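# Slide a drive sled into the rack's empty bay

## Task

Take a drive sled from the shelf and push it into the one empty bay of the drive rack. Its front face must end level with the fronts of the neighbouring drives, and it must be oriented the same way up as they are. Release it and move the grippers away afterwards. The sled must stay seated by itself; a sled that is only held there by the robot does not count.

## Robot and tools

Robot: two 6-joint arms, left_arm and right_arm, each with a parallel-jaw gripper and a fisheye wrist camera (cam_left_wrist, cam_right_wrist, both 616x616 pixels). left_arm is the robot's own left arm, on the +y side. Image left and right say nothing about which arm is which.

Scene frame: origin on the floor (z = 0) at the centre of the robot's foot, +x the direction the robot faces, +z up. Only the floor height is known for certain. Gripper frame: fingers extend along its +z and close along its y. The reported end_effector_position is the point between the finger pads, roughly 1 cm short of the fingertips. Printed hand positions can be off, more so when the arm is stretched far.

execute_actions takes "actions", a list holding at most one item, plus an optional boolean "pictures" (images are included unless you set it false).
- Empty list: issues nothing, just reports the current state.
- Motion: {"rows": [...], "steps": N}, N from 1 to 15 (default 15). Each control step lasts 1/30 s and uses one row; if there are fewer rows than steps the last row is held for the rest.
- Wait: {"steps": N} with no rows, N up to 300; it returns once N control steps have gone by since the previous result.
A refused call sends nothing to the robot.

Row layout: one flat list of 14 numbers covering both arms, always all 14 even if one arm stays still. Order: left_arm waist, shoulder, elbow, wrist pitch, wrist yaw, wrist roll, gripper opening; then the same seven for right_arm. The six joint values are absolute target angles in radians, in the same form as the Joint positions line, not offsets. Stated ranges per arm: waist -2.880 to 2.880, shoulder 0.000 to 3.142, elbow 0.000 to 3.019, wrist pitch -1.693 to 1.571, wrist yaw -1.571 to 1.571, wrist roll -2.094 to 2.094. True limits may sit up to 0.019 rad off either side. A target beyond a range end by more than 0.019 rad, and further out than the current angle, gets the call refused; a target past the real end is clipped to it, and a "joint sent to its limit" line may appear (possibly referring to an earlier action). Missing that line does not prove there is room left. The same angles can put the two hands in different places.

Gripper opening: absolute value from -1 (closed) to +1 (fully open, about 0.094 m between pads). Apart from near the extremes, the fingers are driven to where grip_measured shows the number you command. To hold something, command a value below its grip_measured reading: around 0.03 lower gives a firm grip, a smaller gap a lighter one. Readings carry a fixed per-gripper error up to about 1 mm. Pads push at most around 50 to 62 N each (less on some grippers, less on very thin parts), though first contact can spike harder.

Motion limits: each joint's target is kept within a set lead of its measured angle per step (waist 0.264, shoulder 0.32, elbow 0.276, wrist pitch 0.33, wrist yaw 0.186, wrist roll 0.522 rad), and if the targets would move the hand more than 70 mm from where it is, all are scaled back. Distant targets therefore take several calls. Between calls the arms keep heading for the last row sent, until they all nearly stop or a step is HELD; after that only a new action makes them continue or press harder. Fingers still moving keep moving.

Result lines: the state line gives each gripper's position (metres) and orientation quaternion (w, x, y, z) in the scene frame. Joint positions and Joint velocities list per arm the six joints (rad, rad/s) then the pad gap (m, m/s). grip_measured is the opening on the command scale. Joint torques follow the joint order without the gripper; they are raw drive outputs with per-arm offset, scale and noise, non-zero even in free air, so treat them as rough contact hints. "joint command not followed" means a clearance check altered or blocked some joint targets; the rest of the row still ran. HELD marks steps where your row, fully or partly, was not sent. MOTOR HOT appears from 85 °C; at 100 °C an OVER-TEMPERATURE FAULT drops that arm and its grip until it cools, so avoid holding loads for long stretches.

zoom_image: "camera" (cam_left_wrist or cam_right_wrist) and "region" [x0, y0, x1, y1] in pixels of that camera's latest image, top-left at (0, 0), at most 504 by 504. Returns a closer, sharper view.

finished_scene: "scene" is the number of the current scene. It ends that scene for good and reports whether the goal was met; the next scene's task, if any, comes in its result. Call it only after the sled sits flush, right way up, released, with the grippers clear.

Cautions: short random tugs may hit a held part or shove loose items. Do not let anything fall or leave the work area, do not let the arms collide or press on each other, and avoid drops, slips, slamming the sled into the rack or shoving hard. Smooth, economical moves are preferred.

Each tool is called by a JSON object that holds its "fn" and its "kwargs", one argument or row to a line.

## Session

{"fn": "execute_actions", "kwargs": {
  "actions": []
}}

Scene clock: 0.00 s of 5400.00 s.
left_arm: end_effector_position=(+0.4112, -0.0301, +1.1190) grip_measured=+1.000 end_effector_quat_wxyz=(+0.616, +0.390, +0.680, -0.079) | right_arm: end_effector_position=(+0.5584, -0.1081, +1.0499) grip_measured=+1.000 end_effector_quat_wxyz=(+0.048, +0.730, -0.654, +0.190)
Joint positions: left_arm=[-2.659  2.144  0.574  1.37   0.011  0.46   0.094] | right_arm=[ 2.444  2.148  1.41  -0.708  0.443 -1.294  0.094]
Joint velocities: left_arm=[ 0.005  0.015 -0.007  0.007  0.022 -0.066  0.   ] | right_arm=[ 0.005 -0.015 -0.002  0.002  0.081 -0.007  0.   ]
Joint torques (N m, as the arm reports them, + toward a larger angle): no reading

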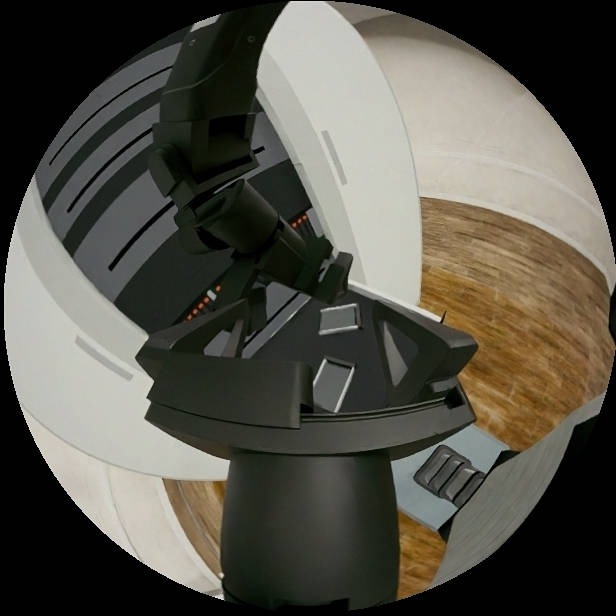

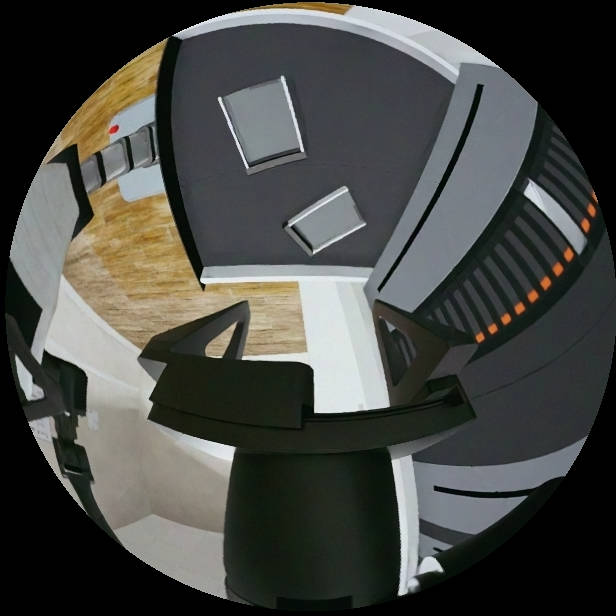

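{"fn": "execute_actions", "kwargs": {
  "actions": [
    {"rows":[[-2.659,2.144,0.574,1.37,0.011,0.46,1,2.2,2.10,1.41,-0.708,0.443,-1.294,1],[-2.659,2.144,0.574,1.37,0.011,0.46,1,1.9,2.10,1.41,-0.708,0.443,-1.294,1],[-2.659,2.144,0.574,1.37,0.011,0.46,1,1.4,2.10,1.41,-0.708,0.443,-1.294,1]],"steps":15}
  ],
  "pictures": false
}}

{"fn": "execute_actions", "kwargs": {
  "actions": [
    {"steps":30}
  ],
  "pictures": false
}}

{"fn": "execute_actions", "kwargs": {
  "actions": [
    {"rows":[[-2.4,2.3,1.0,0.2,0,0,1,1.4,2.10,1.41,-0.708,0.443,-1.294,1]],"steps":15}
  ],
  "pictures": false
}}

{"fn": "execute_actions", "kwargs": {
  "actions": [
    {"steps":45}
  ]
}}

Scene clock: 15.27 s of 5400.00 s.
left_arm: end_effector_position=(+0.4112, -0.0301, +1.1190) grip_measured=+1.000 end_effector_quat_wxyz=(+0.616, +0.390, +0.680, -0.079) | right_arm: end_effector_position=(+0.5819, -0.3736, +1.0581) grip_measured=+1.000 end_effector_quat_wxyz=(+0.091, +0.566, -0.798, +0.187)
Joint positions: left_arm=[-2.659  2.144  0.574  1.37   0.011  0.46   0.094] | right_arm=[ 1.998  2.116  1.41  -0.708  0.44  -1.294  0.094]
Joint velocities: left_arm=[-0.005 -0.005  0.012 -0.002  0.007 -0.081  0.   ] | right_arm=[-1.206 -0.024  0.007  0.012 -0.066 -0.037  0.   ]
Joint torques (N m, as the arm reports them, + toward a larger angle): left_arm=[ -1.01 -12.78   1.35   2.16   0.    -0.08] | right_arm=[  0.63 -17.61   6.88   0.26   0.2    0.06]
Steps of this call (steps 1 to 90: nothing new was sent; then 11.77 s passed at rest; steps 91 to 105: all 15 steps of this action). Readings (joint positions):
91: left_arm=[-2.659 2.144 0.574 1.370 0.011 0.460] | right_arm=[2.437 2.147 1.410 -0.708 0.441 -1.294]
92: left_arm=[-2.659 2.144 0.574 1.370 0.011 0.460] | right_arm=[2.428 2.146 1.410 -0.708 0.440 -1.294]
94: left_arm=[-2.659 2.144 0.574 1.370 0.011 0.460] | right_arm=[2.391 2.142 1.410 -0.708 0.440 -1.294]
98: left_arm=[-2.659 2.144 0.574 1.370 0.011 0.460] | right_arm=[2.270 2.130 1.410 -0.708 0.440 -1.294]
105: the state above

Scene clock: 16.27 s of 5400.00 s.
left_arm: end_effector_position=(+0.4112, -0.0301, +1.1190) grip_measured=+1.000 end_effector_quat_wxyz=(+0.616, +0.390, +0.680, -0.079) | right_arm: end_effector_position=(+0.4303, -0.6903, +1.0635) grip_measured=+1.000 end_effector_quat_wxyz=(+0.158, +0.311, -0.922, +0.168)
Joint positions: left_arm=[-2.659  2.144  0.574  1.37   0.011  0.46   0.094] | right_arm=[ 1.413  2.106  1.41  -0.708  0.444 -1.294  0.094]
Joint velocities: left_arm=[-0.015 -0.005 -0.007 -0.002  0.037 -0.037  0.   ] | right_arm=[-0.005 -0.005  0.002  0.002 -0.007  0.007  0.   ]
Joint torques (N m, as the arm reports them, + toward a larger angle): left_arm=[ -1.04 -12.81   1.32   2.12   0.01  -0.08] | right_arm=[ -1.1  -17.94   7.02   0.24   0.18   0.06]
Steps of this call (steps 1 to 30: the robot went on to your last target). Readings (joint positions):
1: left_arm=[-2.659 2.144 0.574 1.370 0.011 0.460] | right_arm=[1.956 2.115 1.410 -0.708 0.440 -1.294]
2: left_arm=[-2.659 2.144 0.574 1.370 0.011 0.460] | right_arm=[1.914 2.115 1.410 -0.708 0.440 -1.294]
4: left_arm=[-2.659 2.144 0.574 1.370 0.011 0.460] | right_arm=[1.830 2.114 1.410 -0.708 0.440 -1.294]
8: left_arm=[-2.659 2.144 0.574 1.370 0.011 0.460] | right_arm=[1.659 2.114 1.410 -0.708 0.440 -1.294]
30: the state above

Scene clock: 16.77 s of 5400.00 s.
left_arm: end_effector_position=(+0.5041, +0.0853, +0.9222) grip_measured=+1.000 end_effector_quat_wxyz=(+0.246, +0.180, +0.950, -0.060) | right_arm: end_effector_position=(+0.4287, -0.6920, +1.0636) grip_measured=+1.000 end_effector_quat_wxyz=(+0.158, +0.309, -0.923, +0.168)
Joint positions: left_arm=[-2.374  2.295  1.013  0.272 -0.001  0.05   0.094] | right_arm=[ 1.409  2.106  1.41  -0.708  0.444 -1.294  0.094]
Joint velocities: left_arm=[-0.015  0.083 -0.247 -1.072  0.007 -0.242  0.   ] | right_arm=[-0.015 -0.024 -0.002  0.002 -0.007  0.022  0.   ]
Joint torques (N m, as the arm reports them, + toward a larger angle): left_arm=[ -3.63 -17.22   2.97   1.84   0.06  -0.13] | right_arm=[ -0.27 -18.     6.91   0.27   0.17   0.06]
Steps of this call (steps 1 to 15: all 15 steps of this action). Readings (joint positions):
1: left_arm=[-2.651 2.147 0.584 1.344 0.013 0.431] | right_arm=[1.412 2.106 1.410 -0.708 0.444 -1.294]
2: left_arm=[-2.636 2.155 0.607 1.299 0.013 0.397] | right_arm=[1.411 2.106 1.410 -0.708 0.444 -1.294]
4: left_arm=[-2.586 2.189 0.679 1.201 0.012 0.333] | right_arm=[1.409 2.106 1.410 -0.708 0.444 -1.294]
8: left_arm=[-2.472 2.265 0.876 0.924 0.006 0.201] | right_arm=[1.409 2.106 1.410 -0.708 0.444 -1.294]
15: the state above

Scene clock: 18.27 s of 5400.00 s.
left_arm: end_effector_position=(+0.4688, +0.0859, +0.9034) grip_measured=+1.000 end_effector_quat_wxyz=(+0.195, +0.174, +0.963, -0.060) | right_arm: end_effector_position=(+0.4287, -0.6920, +1.0636) grip_measured=+1.000 end_effector_quat_wxyz=(+0.158, +0.309, -0.923, +0.168)
Joint positions: left_arm=[-2.393  2.311  0.99   0.206 -0.001  0.013  0.094] | right_arm=[ 1.409  2.106  1.41  -0.708  0.444 -1.294  0.094]
Joint velocities: left_arm=[-0.005 -0.005 -0.012 -0.007  0.007  0.007  0.   ] | right_arm=[ 0.005 -0.005 -0.007  0.002 -0.007 -0.037  0.   ]
Joint torques (N m, as the arm reports them, + toward a larger angle): left_arm=[ -1.7  -17.66   2.89   1.02   0.05  -0.16] | right_arm=[ -0.51 -18.25   6.92   0.26   0.17   0.05]
Steps of this call (steps 1 to 30: the robot went on to your last target; steps 31 to 45: nothing new was sent). Readings (joint positions):
1: left_arm=[-2.377 2.298 1.004 0.244 -0.001 0.042] | right_arm=[1.409 2.106 1.410 -0.708 0.444 -1.294]
2: left_arm=[-2.379 2.302 0.997 0.227 -0.001 0.036] | right_arm=[1.409 2.106 1.410 -0.708 0.444 -1.294]
4: left_arm=[-2.386 2.308 0.990 0.211 -0.001 0.028] | right_arm=[1.409 2.106 1.410 -0.708 0.444 -1.294]
8: left_arm=[-2.393 2.311 0.990 0.206 -0.001 0.019] | right_arm=[1.409 2.106 1.410 -0.708 0.444 -1.294]
45: the state above
All arms were judged still, so your last target was given up. Only a new action makes them travel on or press farther. Fingers that are still opening or closing keep moving.

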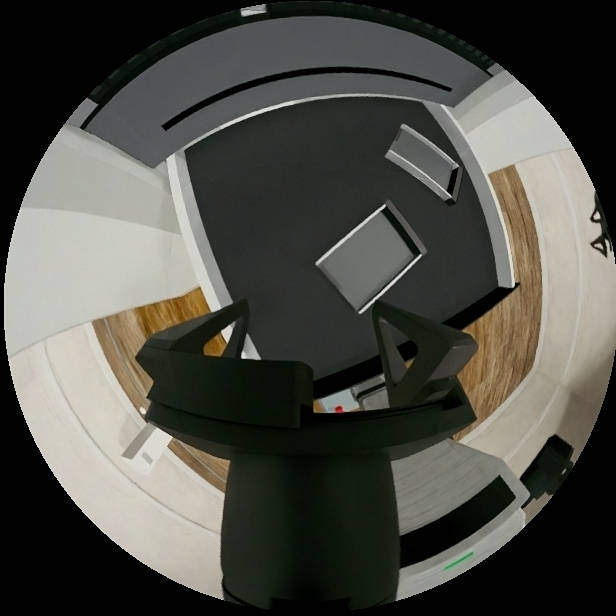

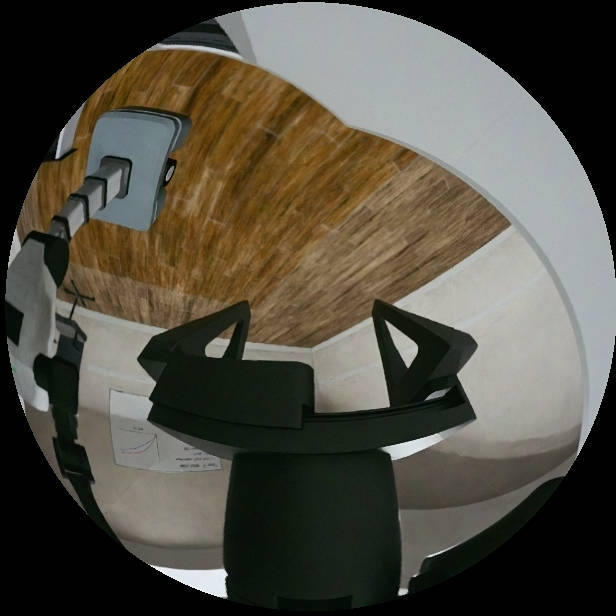

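{"fn": "zoom_image", "kwargs": {
  "camera": "cam_left_wrist",
  "region": [290,110,490,330]
}}

Region (290, 110, 490, 330) of cam_left_wrist's 616x616 image, scaled by 2.291, with more detail than that image has; it fills the left 458 columns of this view, and the rest is white.

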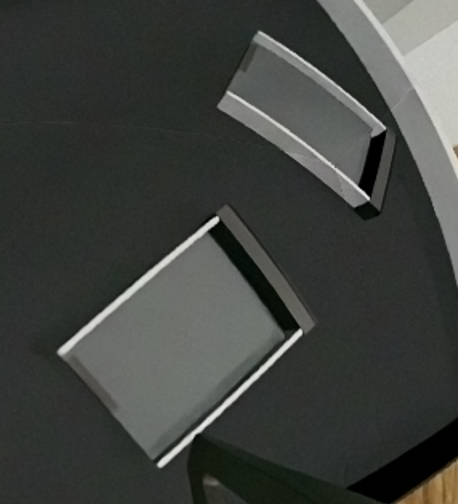

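{"fn": "execute_actions", "kwargs": {
  "actions": [
    {"rows":[[-2.62,2.55,1.85,-1.0,-0.15,0.65,1,1.4,2.10,1.41,-0.708,0.443,-1.294,1]],"steps":15}
  ],
  "pictures": false
}}

{"fn": "execute_actions", "kwargs": {
  "actions": [
    {"steps":75}
  ]
}}

Scene clock: 81.07 s of 5400.00 s.
left_arm: end_effector_position=(+0.5041, -0.0627, +0.9062) grip_measured=+1.000 end_effector_quat_wxyz=(-0.067, +0.560, +0.825, +0.045) | right_arm: end_effector_position=(+0.4287, -0.6920, +1.0636) grip_measured=+1.000 end_effector_quat_wxyz=(+0.158, +0.309, -0.923, +0.168)
Joint positions: left_arm=[-2.637  2.565  1.803 -0.911 -0.151  0.577  0.094] | right_arm=[ 1.409  2.106  1.41  -0.708  0.444 -1.294  0.094]
Joint velocities: left_arm=[-0.044 -0.21   0.774 -1.106 -0.022  0.374  0.   ] | right_arm=[ 0.015 -0.015  0.012 -0.022 -0.051 -0.051  0.   ]
Joint torques (N m, as the arm reports them, + toward a larger angle): left_arm=[  0.31 -23.63   4.8    0.03   0.02   0.07] | right_arm=[ -0.7  -17.96   6.91   0.23   0.16   0.06]
Steps of this call (steps 1 to 90: nothing new was sent; then 59.30 s passed at rest; steps 91 to 105: all 15 steps of this action). Readings (joint positions):
91: left_arm=[-2.401 2.319 1.006 0.169 -0.042 0.053] | right_arm=[1.409 2.106 1.410 -0.708 0.444 -1.294]
92: left_arm=[-2.413 2.337 1.041 0.111 -0.076 0.103] | right_arm=[1.409 2.106 1.410 -0.708 0.444 -1.294]
94: left_arm=[-2.456 2.398 1.140 -0.011 -0.117 0.209] | right_arm=[1.409 2.106 1.410 -0.708 0.444 -1.294]
98: left_arm=[-2.560 2.523 1.399 -0.351 -0.162 0.415] | right_arm=[1.409 2.106 1.410 -0.708 0.444 -1.294]
105: the state above

Scene clock: 83.57 s of 5400.00 s.
left_arm: end_effector_position=(+0.5117, -0.0587, +0.9273) grip_measured=+1.000 end_effector_quat_wxyz=(-0.083, +0.581, +0.809, +0.042) | right_arm: end_effector_position=(+0.4287, -0.6920, +1.0636) grip_measured=+1.000 end_effector_quat_wxyz=(+0.158, +0.309, -0.923, +0.168)
Joint positions: left_arm=[-2.628  2.547  1.836 -0.99  -0.151  0.637  0.094] | right_arm=[ 1.409  2.106  1.41  -0.708  0.444 -1.294  0.094]
Joint velocities: left_arm=[ 0.005  0.005  0.002  0.002 -0.037  0.007  0.   ] | right_arm=[-0.015 -0.005 -0.017  0.017 -0.037 -0.051  0.   ]
Joint torques (N m, as the arm reports them, + toward a larger angle): left_arm=[ -0.92 -23.19   6.09  -0.15   0.02   0.12] | right_arm=[ -0.67 -18.1    6.95   0.29   0.16   0.06]
Steps of this call (steps 1 to 30: the robot went on to your last target; steps 31 to 75: nothing new was sent). Readings (joint positions):
1: left_arm=[-2.638 2.557 1.823 -0.939 -0.151 0.589] | right_arm=[1.409 2.106 1.410 -0.708 0.444 -1.294]
2: left_arm=[-2.637 2.548 1.833 -0.956 -0.151 0.599] | right_arm=[1.409 2.106 1.410 -0.708 0.444 -1.294]
4: left_arm=[-2.634 2.533 1.836 -0.974 -0.151 0.613] | right_arm=[1.409 2.106 1.410 -0.708 0.444 -1.294]
8: left_arm=[-2.629 2.533 1.836 -0.988 -0.151 0.627] | right_arm=[1.409 2.106 1.410 -0.708 0.444 -1.294]
75: the state above
All arms were judged still, so your last target was given up. Only a new action makes them travel on or press farther. Fingers that are still opening or closing keep moving.

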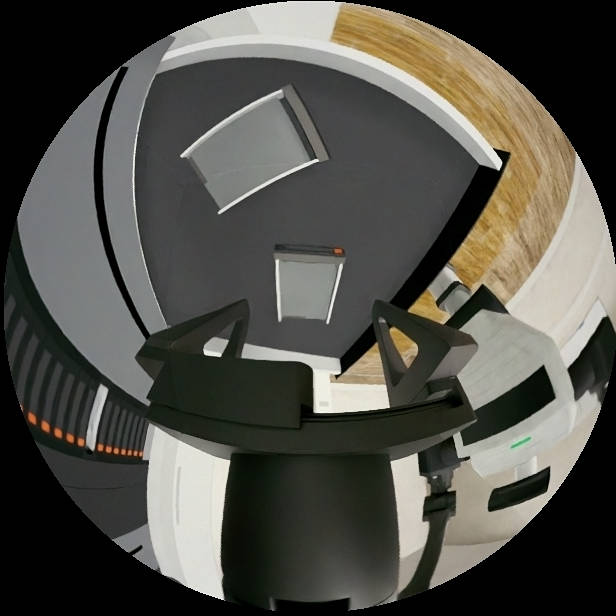

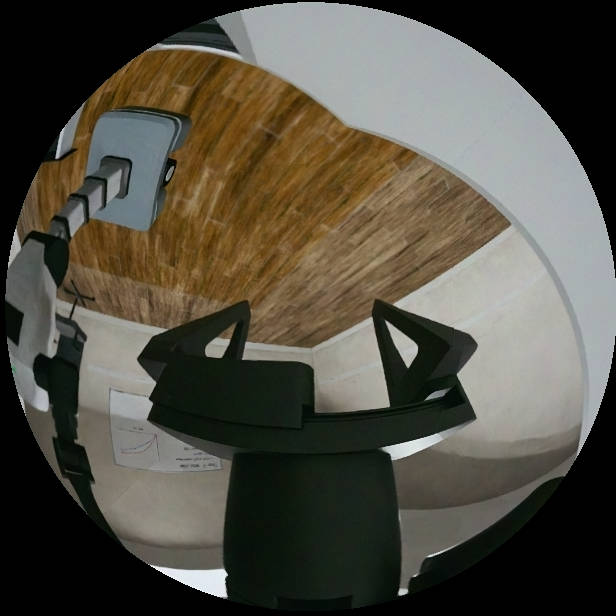

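{"fn": "execute_actions", "kwargs": {
  "actions": [
    {"rows":[[-2.5,2.3,1.7,-0.8,0,0,1,1.4,2.3,1.45,-0.5,-0.25,1.0,1],[-2.5,2.3,1.7,-0.8,0,0,1,1.4,2.3,1.45,-0.5,-0.25,1.0,1],[-2.5,2.3,1.7,-0.8,0,0,1,1.4,2.3,1.45,-0.5,-0.25,1.0,1],[-1.5,2.3,1.5,0,0,0,1,1.4,2.3,1.45,-0.5,-0.25,1.55,1]],"steps":15}
  ],
  "pictures": false
}}

{"fn": "execute_actions", "kwargs": {
  "actions": [
    {"steps":60}
  ],
  "pictures": false
}}

{"fn": "execute_actions", "kwargs": {
  "actions": [
    {"rows":[[-1.5,2.3,1.5,0,0,0,1,2.355,2.40,1.47,-0.55,-0.25,1.55,1]],"steps":15}
  ],
  "pictures": false
}}

{"fn": "execute_actions", "kwargs": {
  "actions": [
    {"steps":50}
  ]
}}

Scene clock: 130.33 s of 5400.00 s.
left_arm: end_effector_position=(+0.6283, +0.1002, +0.9505) grip_measured=+1.000 end_effector_quat_wxyz=(+0.129, +0.227, +0.965, -0.023) | right_arm: end_effector_position=(+0.4958, -0.6016, +0.9389) grip_measured=+1.000 end_effector_quat_wxyz=(+0.081, +0.344, +0.930, +0.099)
Joint positions: left_arm=[-2.296  2.37   1.545 -0.433 -0.008  0.209  0.094] | right_arm=[ 1.406  2.325  1.44  -0.511 -0.247  0.092  0.094]
Joint velocities: left_arm=[ 0.962 -0.044 -0.095  1.077  0.066 -0.432  0.   ] | right_arm=[-0.005 -0.132  0.007  0.027 -0.037  2.777  0.   ]
Joint torques (N m, as the arm reports them, + toward a larger angle): left_arm=[ -0.93 -24.51   4.72   1.17   0.12  -0.18] | right_arm=[ -0.45 -20.2    6.35   0.85  -0.34   0.08]
Steps of this call (steps 1 to 90: nothing new was sent; then 43.27 s passed at rest; steps 91 to 105: all 15 steps of this action). Readings (joint positions):
91: left_arm=[-2.623 2.538 1.822 -0.967 -0.112 0.596] | right_arm=[1.407 2.113 1.410 -0.683 0.381 -1.236]
92: left_arm=[-2.620 2.522 1.793 -0.938 -0.078 0.546] | right_arm=[1.406 2.127 1.414 -0.639 0.307 -1.165]
94: left_arm=[-2.600 2.485 1.735 -0.881 -0.042 0.459] | right_arm=[1.405 2.174 1.431 -0.566 0.139 -1.003]
98: left_arm=[-2.518 2.409 1.616 -0.713 -0.015 0.340] | right_arm=[1.405 2.277 1.440 -0.512 -0.219 -0.605]
105: the state above

Scene clock: 132.33 s of 5400.00 s.
left_arm: end_effector_position=(+0.6594, +0.2061, +0.9324) grip_measured=+1.000 end_effector_quat_wxyz=(+0.226, +0.167, +0.960, -0.013) | right_arm: end_effector_position=(+0.5036, -0.6070, +0.9542) grip_measured=+1.000 end_effector_quat_wxyz=(+0.007, +0.872, +0.471, +0.134)
Joint positions: left_arm=[-2.126  2.382  1.439 -0.116  0.027  0.259  0.094] | right_arm=[ 1.406  2.298  1.44  -0.509 -0.247  1.54   0.094]
Joint velocities: left_arm=[-0.015 -0.005 -0.012 -0.017  0.037 -0.022  0.   ] | right_arm=[-0.005  0.005  0.002  0.007 -0.037  0.007  0.   ]
Joint torques (N m, as the arm reports them, + toward a larger angle): left_arm=[  7.36 -23.9    5.98   3.17  -0.4   -1.02] | right_arm=[ -0.29 -18.35   6.59   0.7   -0.23   0.15]
Steps of this call (steps 1 to 45: the robot went on to your last target; steps 46 to 60: nothing new was sent). Readings (joint positions):
1: left_arm=[-2.263 2.369 1.540 -0.398 0.000 0.219] | right_arm=[1.406 2.321 1.440 -0.510 -0.247 0.192]
2: left_arm=[-2.238 2.366 1.520 -0.371 0.003 0.218] | right_arm=[1.406 2.317 1.440 -0.510 -0.247 0.291]
4: left_arm=[-2.190 2.366 1.489 -0.315 0.005 0.213] | right_arm=[1.406 2.308 1.440 -0.510 -0.247 0.491]
8: left_arm=[-2.126 2.369 1.455 -0.228 0.020 0.257] | right_arm=[1.406 2.299 1.440 -0.509 -0.247 0.889]
60: the state above
All arms were judged still, so your last target was given up. Only a new action makes them travel on or press farther. Fingers that are still opening or closing keep moving.

Scene clock: 132.83 s of 5400.00 s.
left_arm: end_effector_position=(+0.6594, +0.2061, +0.9324) grip_measured=+1.000 end_effector_quat_wxyz=(+0.226, +0.167, +0.960, -0.013) | right_arm: end_effector_position=(+0.5734, -0.3602, +0.9283) grip_measured=+1.000 end_effector_quat_wxyz=(-0.054, +0.759, +0.637, +0.125)
Joint positions: left_arm=[-2.126  2.382  1.439 -0.116  0.027  0.259  0.094] | right_arm=[ 1.823  2.347  1.44  -0.525 -0.246  1.54   0.094]
Joint velocities: left_arm=[-0.005 -0.024 -0.007  0.007 -0.051 -0.051  0.   ] | right_arm=[ 1.148  0.044 -0.017 -0.017 -0.007  0.007  0.   ]
Joint torques (N m, as the arm reports them, + toward a larger angle): left_arm=[  7.45 -23.86   6.     3.18  -0.39  -1.02] | right_arm=[  1.22 -17.28   6.48  -0.07  -0.21   0.1 ]
Steps of this call (steps 1 to 15: all 15 steps of this action). Readings (joint positions):
1: left_arm=[-2.126 2.382 1.439 -0.116 0.027 0.259] | right_arm=[1.412 2.300 1.440 -0.510 -0.246 1.540]
2: left_arm=[-2.126 2.382 1.439 -0.116 0.027 0.259] | right_arm=[1.419 2.301 1.440 -0.512 -0.246 1.540]
4: left_arm=[-2.126 2.382 1.439 -0.116 0.027 0.259] | right_arm=[1.453 2.307 1.440 -0.516 -0.246 1.540]
8: left_arm=[-2.126 2.382 1.439 -0.116 0.027 0.259] | right_arm=[1.563 2.325 1.440 -0.521 -0.246 1.540]
15: the state above

Scene clock: 134.50 s of 5400.00 s.
left_arm: end_effector_position=(+0.6594, +0.2061, +0.9324) grip_measured=+1.000 end_effector_quat_wxyz=(+0.226, +0.167, +0.960, -0.013) | right_arm: end_effector_position=(+0.5243, -0.0514, +0.9212) grip_measured=+1.000 end_effector_quat_wxyz=(-0.108, +0.569, +0.808, +0.107)
Joint positions: left_arm=[-2.126  2.382  1.439 -0.116  0.027  0.259  0.094] | right_arm=[ 2.346  2.385  1.449 -0.542 -0.251  1.54   0.094]
Joint velocities: left_arm=[-0.005 -0.005 -0.022 -0.002 -0.022 -0.022  0.   ] | right_arm=[-0.024  0.005  0.002 -0.012 -0.007 -0.037  0.   ]
Joint torques (N m, as the arm reports them, + toward a larger angle): left_arm=[  7.35 -23.74   5.98   3.14  -0.39  -1.02] | right_arm=[  2.21 -16.51   6.88  -0.12  -0.11   0.17]
Steps of this call (steps 1 to 45: the robot went on to your last target; steps 46 to 50: nothing new was sent). Readings (joint positions):
1: left_arm=[-2.126 2.382 1.439 -0.116 0.027 0.259] | right_arm=[1.863 2.348 1.440 -0.525 -0.246 1.540]
2: left_arm=[-2.126 2.382 1.439 -0.116 0.027 0.259] | right_arm=[1.904 2.349 1.440 -0.525 -0.246 1.540]
4: left_arm=[-2.126 2.382 1.439 -0.116 0.027 0.259] | right_arm=[1.987 2.350 1.440 -0.525 -0.246 1.540]
8: left_arm=[-2.126 2.382 1.439 -0.116 0.027 0.259] | right_arm=[2.155 2.350 1.440 -0.525 -0.246 1.540]
50: the state above
All arms were judged still, so your last target was given up. Only a new action makes them travel on or press farther. Fingers that are still opening or closing keep moving.

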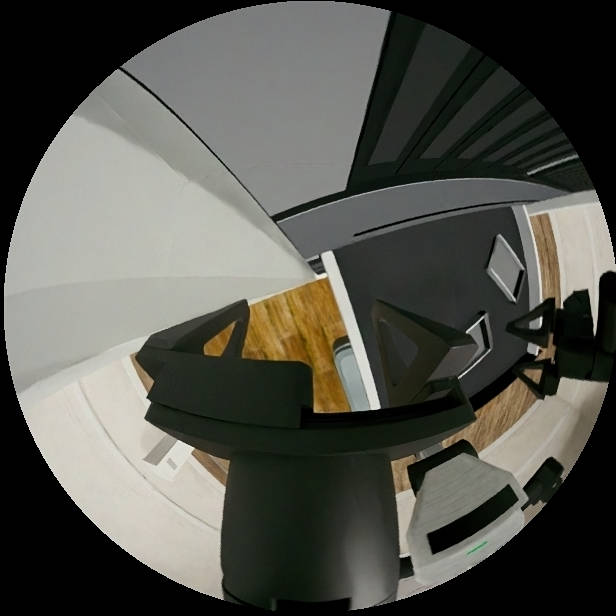

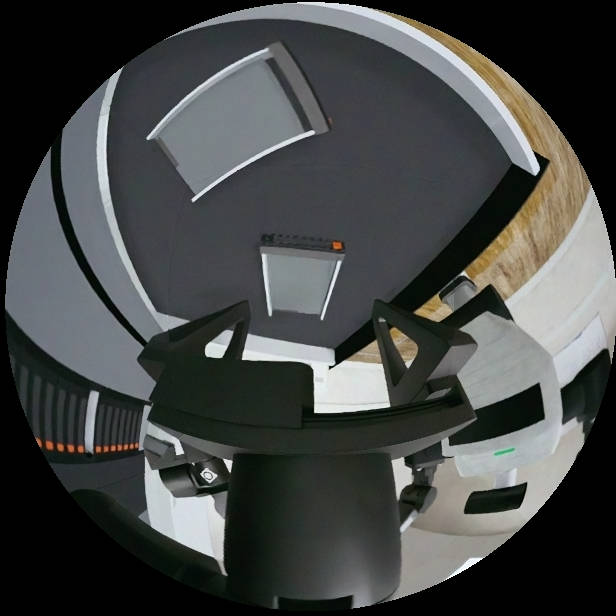

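{"fn": "execute_actions", "kwargs": {
  "actions": [
    {"rows":[[-2.15,2.2,0.9,0.2,0,0.2,1,2.355,2.47,1.49,-0.50,-0.25,1.55,1],[-2.15,2.2,0.9,0.2,0,0.2,1,2.355,2.47,1.49,-0.50,-0.25,1.55,1],[-2.15,2.2,0.9,0.2,0,0.2,1,2.355,2.47,1.49,-0.50,-0.25,1.55,1],[-2.15,2.2,0.9,0.2,0,0.2,1,2.355,2.47,1.49,-0.50,-0.25,1.55,1],[-2.15,2.2,0.9,0.2,0,0.2,1,2.355,2.47,1.49,-0.50,-0.25,1.55,1],[-2.15,2.2,0.9,0.2,0,0.2,1,2.355,2.47,1.49,-0.50,-0.25,1.55,1],[-2.15,2.2,0.9,0.2,0,0.2,1,2.355,2.47,1.49,-0.50,-0.25,1.55,1],[-2.15,2.2,0.9,0.2,0,0.2,1,2.355,2.47,1.49,-0.50,-0.25,1.55,1],[-2.15,2.2,0.9,0.2,0,0.2,1,2.355,2.47,1.49,-0.50,-0.25,1.55,1],[-2.05,2.2,0.8,0.6,0,0.2,1,2.355,2.47,1.49,-0.50,-0.25,1.55,1]],"steps":15}
  ]
}}

Scene clock: 146.43 s of 5400.00 s.
left_arm: end_effector_position=(+0.4890, +0.2613, +0.9462) grip_measured=+1.000 end_effector_quat_wxyz=(+0.307, +0.107, +0.945, +0.013) | right_arm: end_effector_position=(+0.5136, -0.0527, +0.8816) grip_measured=+1.000 end_effector_quat_wxyz=(-0.115, +0.570, +0.808, +0.097)
Joint positions: left_arm=[-2.058  2.219  0.788  0.548  0.002  0.215  0.094] | right_arm=[ 2.346  2.466  1.47  -0.506 -0.251  1.54   0.094]
Joint velocities: left_arm=[ 0.396 -0.015  0.11   0.589  0.066 -0.037  0.   ] | right_arm=[-0.005  0.005  0.007 -0.012 -0.007 -0.037  0.   ]
Joint torques (N m, as the arm reports them, + toward a larger angle): left_arm=[ -2.33 -16.41   2.09   2.11   0.    -0.15] | right_arm=[  2.49 -18.34   6.35   0.36  -0.11   0.18]
Steps of this call (steps 1 to 90: nothing new was sent; then 8.43 s passed at rest; steps 91 to 105: all 15 steps of this action). Readings (joint positions):
91: left_arm=[-2.132 2.370 1.394 -0.048 0.018 0.253] | right_arm=[2.346 2.389 1.450 -0.536 -0.251 1.540]
92: left_arm=[-2.134 2.337 1.309 0.049 0.009 0.245] | right_arm=[2.346 2.397 1.455 -0.526 -0.251 1.540]
94: left_arm=[-2.140 2.260 1.135 0.128 0.006 0.236] | right_arm=[2.346 2.419 1.468 -0.511 -0.251 1.540]
98: left_arm=[-2.143 2.192 0.909 0.169 0.004 0.224] | right_arm=[2.346 2.455 1.470 -0.506 -0.251 1.540]
105: the state above

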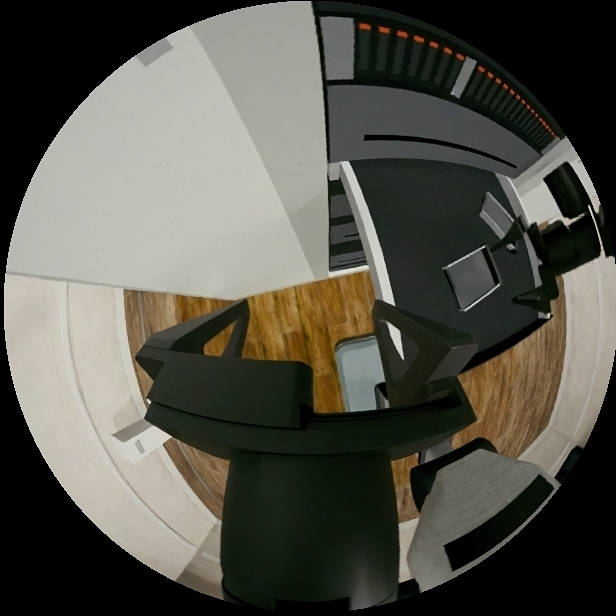

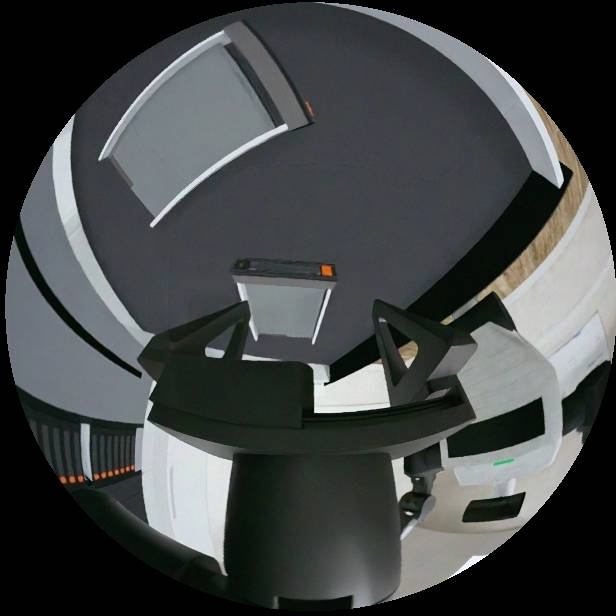

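{"fn": "execute_actions", "kwargs": {
  "actions": [
    {"rows":[[-2.05,2.2,0.8,0.6,0,0.2,1,2.34,2.55,1.605,-0.535,-0.25,1.55,1]],"steps":15}
  ]
}}

Scene clock: 167.73 s of 5400.00 s.
left_arm: end_effector_position=(+0.4989, +0.2705, +0.9531) grip_measured=+1.000 end_effector_quat_wxyz=(+0.326, +0.097, +0.940, +0.018) | right_arm: end_effector_position=(+0.5435, -0.0424, +0.8676) grip_measured=+1.000 end_effector_quat_wxyz=(-0.107, +0.569, +0.808, +0.107)
Joint positions: left_arm=[-2.04   2.215  0.792  0.582  0.001  0.213  0.094] | right_arm=[ 2.346  2.533  1.583 -0.528 -0.251  1.541  0.094]
Joint velocities: left_arm=[-0.005 -0.005 -0.007 -0.017  0.007  0.022  0.   ] | right_arm=[ 0.005 -0.005 -0.002  0.007 -0.007 -0.022  0.   ]
Joint torques (N m, as the arm reports them, + toward a larger angle): left_arm=[ -1.52 -16.3    2.35   2.5   -0.01  -0.18] | right_arm=[  1.19 -17.54   6.67  -0.17  -0.11   0.15]
Steps of this call (steps 1 to 30: the robot went on to your last target; steps 31 to 90: nothing new was sent; then 17.80 s passed at rest; steps 91 to 105: all 15 steps of this action). Readings (joint positions):
91: left_arm=[-2.040 2.215 0.792 0.582 0.001 0.213] | right_arm=[2.346 2.472 1.482 -0.516 -0.251 1.540]
92: left_arm=[-2.040 2.215 0.792 0.582 0.001 0.213] | right_arm=[2.346 2.486 1.508 -0.526 -0.251 1.541]
94: left_arm=[-2.040 2.215 0.792 0.582 0.001 0.213] | right_arm=[2.346 2.517 1.561 -0.527 -0.251 1.541]
98: left_arm=[-2.040 2.215 0.792 0.582 0.001 0.213] | right_arm=[2.346 2.533 1.583 -0.528 -0.251 1.541]
105: the state above

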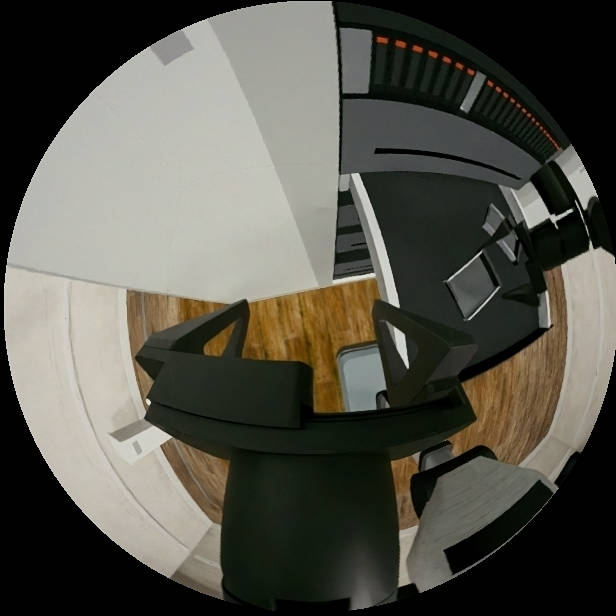

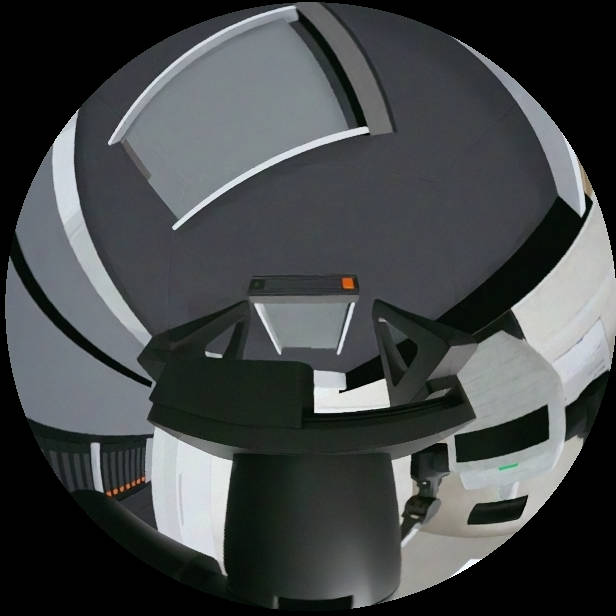

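{"fn": "execute_actions", "kwargs": {
  "actions": [
    {"rows":[[-2.05,2.2,0.8,0.6,0,0.2,1,2.40,2.58,1.67,-0.57,-0.25,1.50,1]],"steps":15}
  ]
}}

Scene clock: 179.17 s of 5400.00 s.
left_arm: end_effector_position=(+0.4989, +0.2705, +0.9531) grip_measured=+1.000 end_effector_quat_wxyz=(+0.326, +0.097, +0.940, +0.018) | right_arm: end_effector_position=(+0.5402, -0.0035, +0.8667) grip_measured=+1.000 end_effector_quat_wxyz=(-0.110, +0.532, +0.833, +0.106)
Joint positions: left_arm=[-2.04   2.215  0.792  0.582  0.001  0.213  0.094] | right_arm=[ 2.407  2.559  1.64  -0.562 -0.251  1.511  0.094]
Joint velocities: left_arm=[-0.024 -0.005  0.012 -0.017 -0.037 -0.037  0.   ] | right_arm=[-0.005 -0.005 -0.002 -0.007 -0.022 -0.066  0.   ]
Joint torques (N m, as the arm reports them, + toward a larger angle): left_arm=[ -1.52 -16.25   2.37   2.55  -0.02  -0.18] | right_arm=[  1.03 -18.62   7.61  -0.21  -0.13  -0.09]
Steps of this call (steps 1 to 15: the robot went on to your last target; steps 16 to 90: nothing new was sent; then 7.93 s passed at rest; steps 91 to 105: all 15 steps of this action). Readings (joint positions):
91: left_arm=[-2.040 2.215 0.792 0.582 0.001 0.213] | right_arm=[2.349 2.536 1.591 -0.538 -0.251 1.536]
92: left_arm=[-2.040 2.215 0.792 0.582 0.001 0.213] | right_arm=[2.351 2.542 1.604 -0.550 -0.251 1.531]
94: left_arm=[-2.040 2.215 0.792 0.582 0.001 0.213] | right_arm=[2.364 2.554 1.628 -0.557 -0.251 1.524]
98: left_arm=[-2.040 2.215 0.792 0.582 0.001 0.213] | right_arm=[2.393 2.559 1.640 -0.560 -0.251 1.516]
105: the state above

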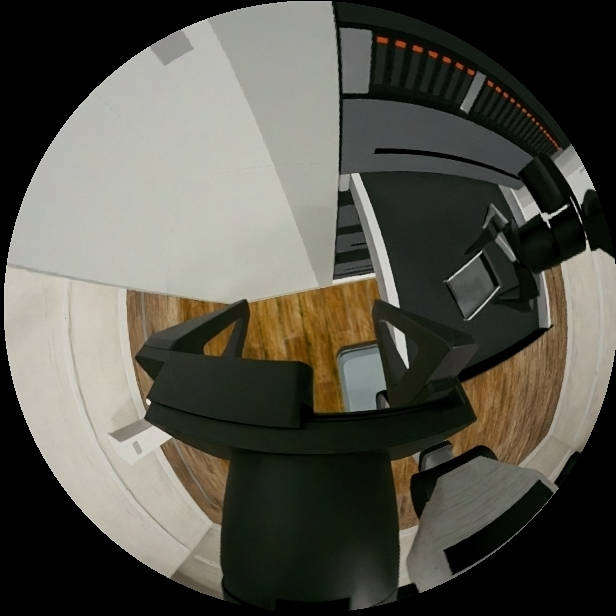

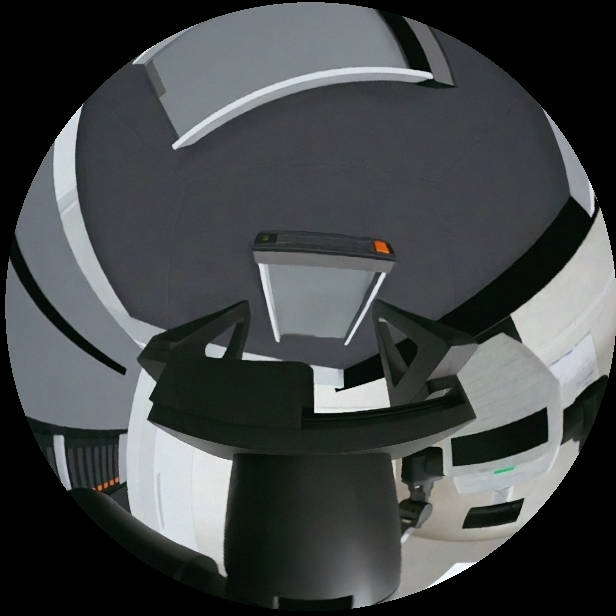

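{"fn": "execute_actions", "kwargs": {
  "actions": [
    {"rows":[[-2.05,2.2,0.8,0.6,0,0.2,1,2.40,2.625,1.655,-0.51,-0.25,1.58,1]],"steps":15}
  ]
}}

Scene clock: 184.23 s of 5400.00 s.
left_arm: end_effector_position=(+0.4989, +0.2705, +0.9531) grip_measured=+1.000 end_effector_quat_wxyz=(+0.326, +0.097, +0.940, +0.018) | right_arm: end_effector_position=(+0.5428, -0.0029, +0.8548) grip_measured=+1.000 end_effector_quat_wxyz=(-0.106, +0.555, +0.817, +0.113)
Joint positions: left_arm=[-2.04   2.215  0.792  0.582  0.001  0.213  0.094] | right_arm=[ 2.405  2.581  1.642 -0.518 -0.252  1.567  0.094]
Joint velocities: left_arm=[-0.015 -0.015 -0.027  0.002 -0.022  0.051  0.   ] | right_arm=[ 0.005  0.005  0.002  0.007  0.066 -0.051  0.   ]
Joint torques (N m, as the arm reports them, + toward a larger angle): left_arm=[ -1.51 -16.35   2.33   2.53  -0.02  -0.18] | right_arm=[  1.45 -16.18   6.27   0.57  -0.06   0.16]
Steps of this call (steps 1 to 15: the robot went on to your last target; steps 16 to 90: nothing new was sent; then 1.57 s passed at rest; steps 91 to 105: all 15 steps of this action). Readings (joint positions):
91: left_arm=[-2.040 2.215 0.792 0.582 0.001 0.213] | right_arm=[2.407 2.562 1.640 -0.553 -0.251 1.521]
92: left_arm=[-2.040 2.215 0.792 0.582 0.001 0.213] | right_arm=[2.407 2.566 1.641 -0.539 -0.251 1.530]
94: left_arm=[-2.040 2.215 0.792 0.582 0.001 0.213] | right_arm=[2.407 2.578 1.641 -0.523 -0.251 1.544]
98: left_arm=[-2.040 2.215 0.792 0.582 0.001 0.213] | right_arm=[2.405 2.581 1.642 -0.518 -0.252 1.560]
105: the state above

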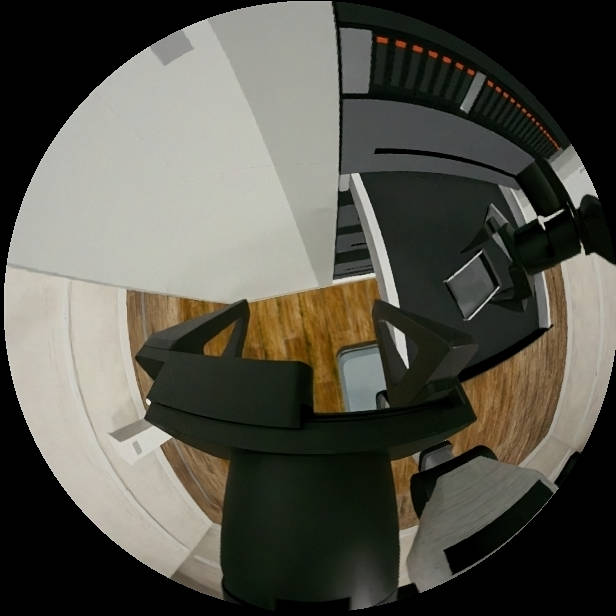

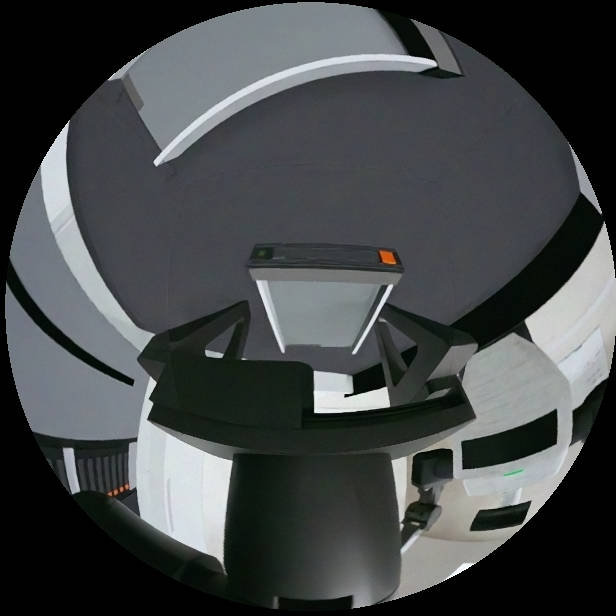

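{"fn": "execute_actions", "kwargs": {
  "actions": [
    {"rows":[[-2.05,2.2,0.8,0.6,0,0.2,1,2.40,2.53,1.64,-0.55,-0.25,1.58,1],[-2.05,2.2,0.8,0.6,0,0.2,1,2.40,2.53,1.64,-0.55,-0.25,1.58,1],[-2.05,2.2,0.8,0.6,0,0.2,1,2.40,2.53,1.64,-0.55,-0.25,1.58,1],[-2.05,2.2,0.8,0.6,0,0.2,1,2.40,2.53,1.64,-0.55,-0.25,1.58,1],[-2.05,2.2,0.8,0.6,0,0.2,1,2.40,2.53,1.64,-0.55,-0.25,1.58,1],[-2.05,2.2,0.8,0.6,0,0.2,1,2.40,2.53,1.64,-0.55,-0.25,1.58,1],[-2.05,2.2,0.8,0.6,0,0.2,1,2.435,2.53,1.585,-0.50,-0.25,1.61,1]],"steps":15}
  ]
}}

Scene clock: 196.83 s of 5400.00 s.
left_arm: end_effector_position=(+0.4989, +0.2705, +0.9531) grip_measured=+1.000 end_effector_quat_wxyz=(+0.326, +0.097, +0.940, +0.018) | right_arm: end_effector_position=(+0.5401, +0.0104, +0.8833) grip_measured=+1.000 end_effector_quat_wxyz=(-0.102, +0.555, +0.816, +0.122)
Joint positions: left_arm=[-2.04   2.215  0.792  0.582  0.001  0.212  0.094] | right_arm=[ 2.428  2.516  1.596 -0.51  -0.251  1.595  0.094]
Joint velocities: left_arm=[ 0.015 -0.005 -0.002 -0.002  0.007  0.037  0.   ] | right_arm=[ 0.054  0.015 -0.032 -0.007 -0.037  0.066  0.   ]
Joint torques (N m, as the arm reports them, + toward a larger angle): left_arm=[ -1.55 -16.26   2.33   2.53  -0.02  -0.18] | right_arm=[  1.67 -17.96   4.43   0.65  -0.09   0.16]
Steps of this call (steps 1 to 15: the robot went on to your last target; steps 16 to 90: nothing new was sent; then 9.10 s passed at rest; steps 91 to 105: all 15 steps of this action). Readings (joint positions):
91: left_arm=[-2.040 2.215 0.792 0.582 0.001 0.212] | right_arm=[2.405 2.577 1.642 -0.522 -0.252 1.568]
92: left_arm=[-2.040 2.215 0.792 0.582 0.001 0.212] | right_arm=[2.405 2.573 1.641 -0.531 -0.252 1.569]
94: left_arm=[-2.040 2.215 0.792 0.582 0.001 0.212] | right_arm=[2.405 2.562 1.640 -0.541 -0.252 1.569]
98: left_arm=[-2.040 2.215 0.792 0.582 0.001 0.212] | right_arm=[2.407 2.531 1.623 -0.520 -0.251 1.579]
105: the state above

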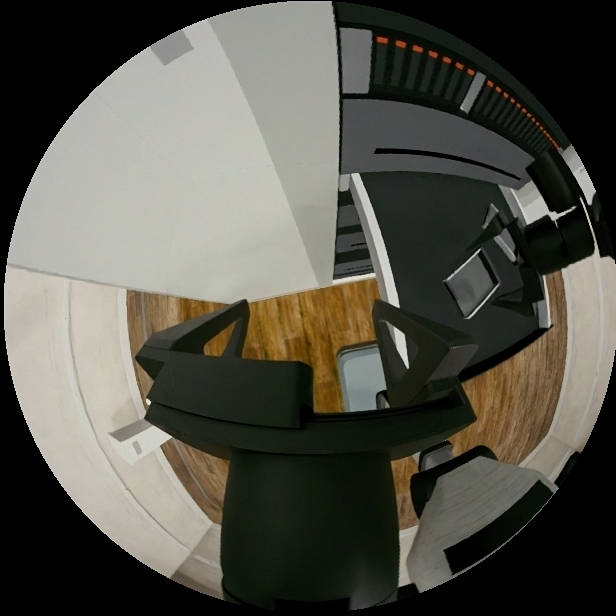

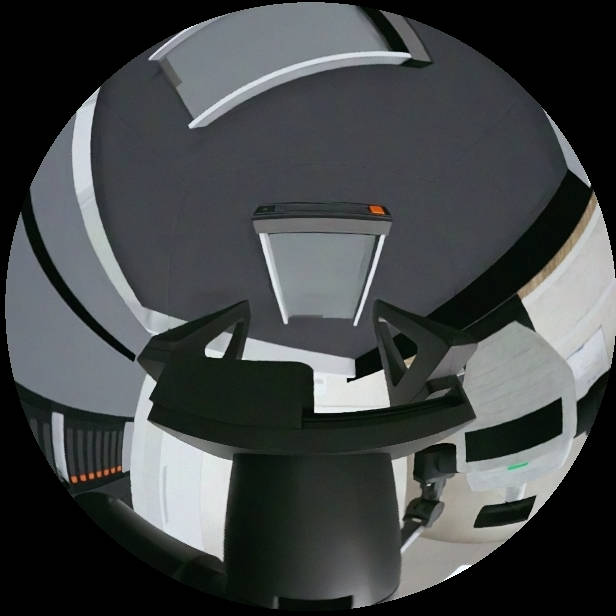

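{"fn": "execute_actions", "kwargs": {
  "actions": [
    {"rows":[[-2.05,2.2,0.8,0.6,0,0.2,1,2.40,2.54,1.56,-0.48,-0.25,1.59,1]],"steps":15}
  ],
  "pictures": false
}}

{"fn": "execute_actions", "kwargs": {
  "actions": [
    {"rows":[[-2.05,2.2,0.8,0.6,0,0.2,1,2.40,2.585,1.56,-0.435,-0.25,1.59,1]],"steps":15}
  ]
}}

Scene clock: 204.93 s of 5400.00 s.
left_arm: end_effector_position=(+0.4989, +0.2705, +0.9531) grip_measured=+1.000 end_effector_quat_wxyz=(+0.326, +0.097, +0.940, +0.018) | right_arm: end_effector_position=(+0.5343, -0.0078, +0.8729) grip_measured=+1.000 end_effector_quat_wxyz=(-0.104, +0.568, +0.808, +0.117)
Joint positions: left_arm=[-2.04   2.215  0.792  0.582  0.001  0.212  0.094] | right_arm=[ 2.404  2.522  1.568 -0.489 -0.251  1.6    0.094]
Joint velocities: left_arm=[ 0.015  0.005 -0.002 -0.007  0.022 -0.037  0.   ] | right_arm=[ 0.005 -0.005 -0.012 -0.022 -0.051  0.037  0.   ]
Joint torques (N m, as the arm reports them, + toward a larger angle): left_arm=[ -1.54 -16.16   2.35   2.56  -0.02  -0.18] | right_arm=[  1.03 -17.91   4.44   0.55  -0.09  -0.08]
Steps of this call (steps 1 to 15: the robot went on to your last target; steps 16 to 90: nothing new was sent; then 4.60 s passed at rest; steps 91 to 105: all 15 steps of this action). Readings (joint positions):
91: left_arm=[-2.040 2.215 0.792 0.582 0.001 0.212] | right_arm=[2.431 2.516 1.591 -0.503 -0.251 1.600]
92: left_arm=[-2.040 2.215 0.792 0.582 0.001 0.212] | right_arm=[2.429 2.516 1.587 -0.496 -0.251 1.600]
94: left_arm=[-2.040 2.215 0.792 0.582 0.001 0.212] | right_arm=[2.423 2.518 1.577 -0.491 -0.251 1.600]
98: left_arm=[-2.040 2.215 0.792 0.582 0.001 0.212] | right_arm=[2.409 2.521 1.568 -0.490 -0.251 1.600]
105: the state above

Scene clock: 205.43 s of 5400.00 s.
left_arm: end_effector_position=(+0.4989, +0.2705, +0.9531) grip_measured=+1.000 end_effector_quat_wxyz=(+0.326, +0.097, +0.940, +0.018) | right_arm: end_effector_position=(+0.5322, -0.0079, +0.8555) grip_measured=+1.000 end_effector_quat_wxyz=(-0.100, +0.567, +0.808, +0.124)
Joint positions: left_arm=[-2.04   2.215  0.792  0.582  0.001  0.212  0.094] | right_arm=[ 2.403  2.554  1.568 -0.441 -0.253  1.599  0.094]
Joint velocities: left_arm=[ 0.005 -0.005 -0.012  0.007  0.037  0.066  0.   ] | right_arm=[ 0.005 -0.015  0.022 -0.002  0.066 -0.007  0.   ]
Joint torques (N m, as the arm reports them, + toward a larger angle): left_arm=[ -1.43 -16.26   2.34   2.52  -0.02  -0.18] | right_arm=[  1.64 -16.64   4.01   0.6   -0.06  -0.08]
Steps of this call (steps 1 to 15: all 15 steps of this action). Readings (joint positions):
1: left_arm=[-2.040 2.215 0.792 0.582 0.001 0.212] | right_arm=[2.404 2.525 1.568 -0.481 -0.251 1.600]
2: left_arm=[-2.040 2.215 0.792 0.582 0.001 0.212] | right_arm=[2.404 2.529 1.568 -0.465 -0.251 1.600]
4: left_arm=[-2.040 2.215 0.792 0.582 0.001 0.212] | right_arm=[2.404 2.540 1.568 -0.449 -0.251 1.600]
8: left_arm=[-2.040 2.215 0.792 0.582 0.001 0.212] | right_arm=[2.403 2.554 1.568 -0.442 -0.253 1.599]
15: the state above

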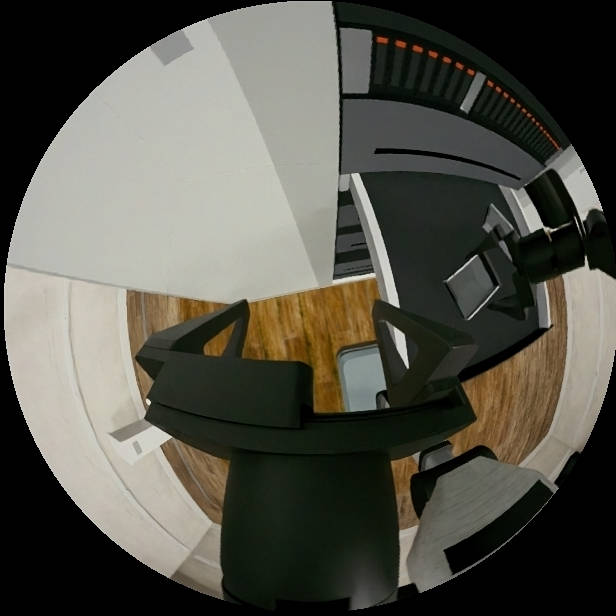

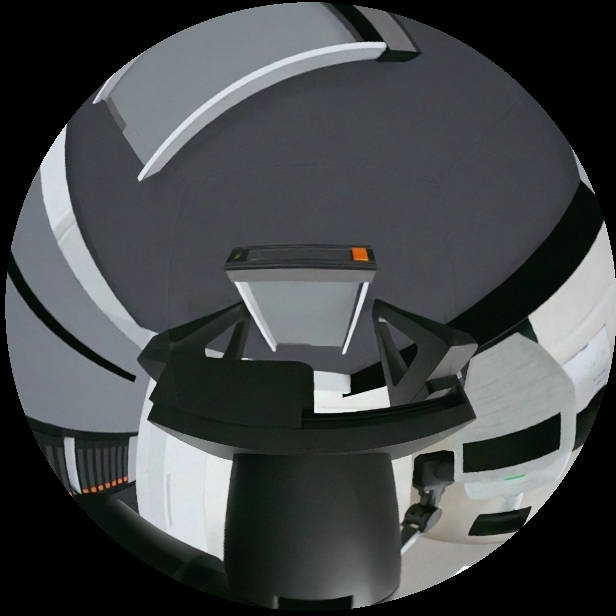

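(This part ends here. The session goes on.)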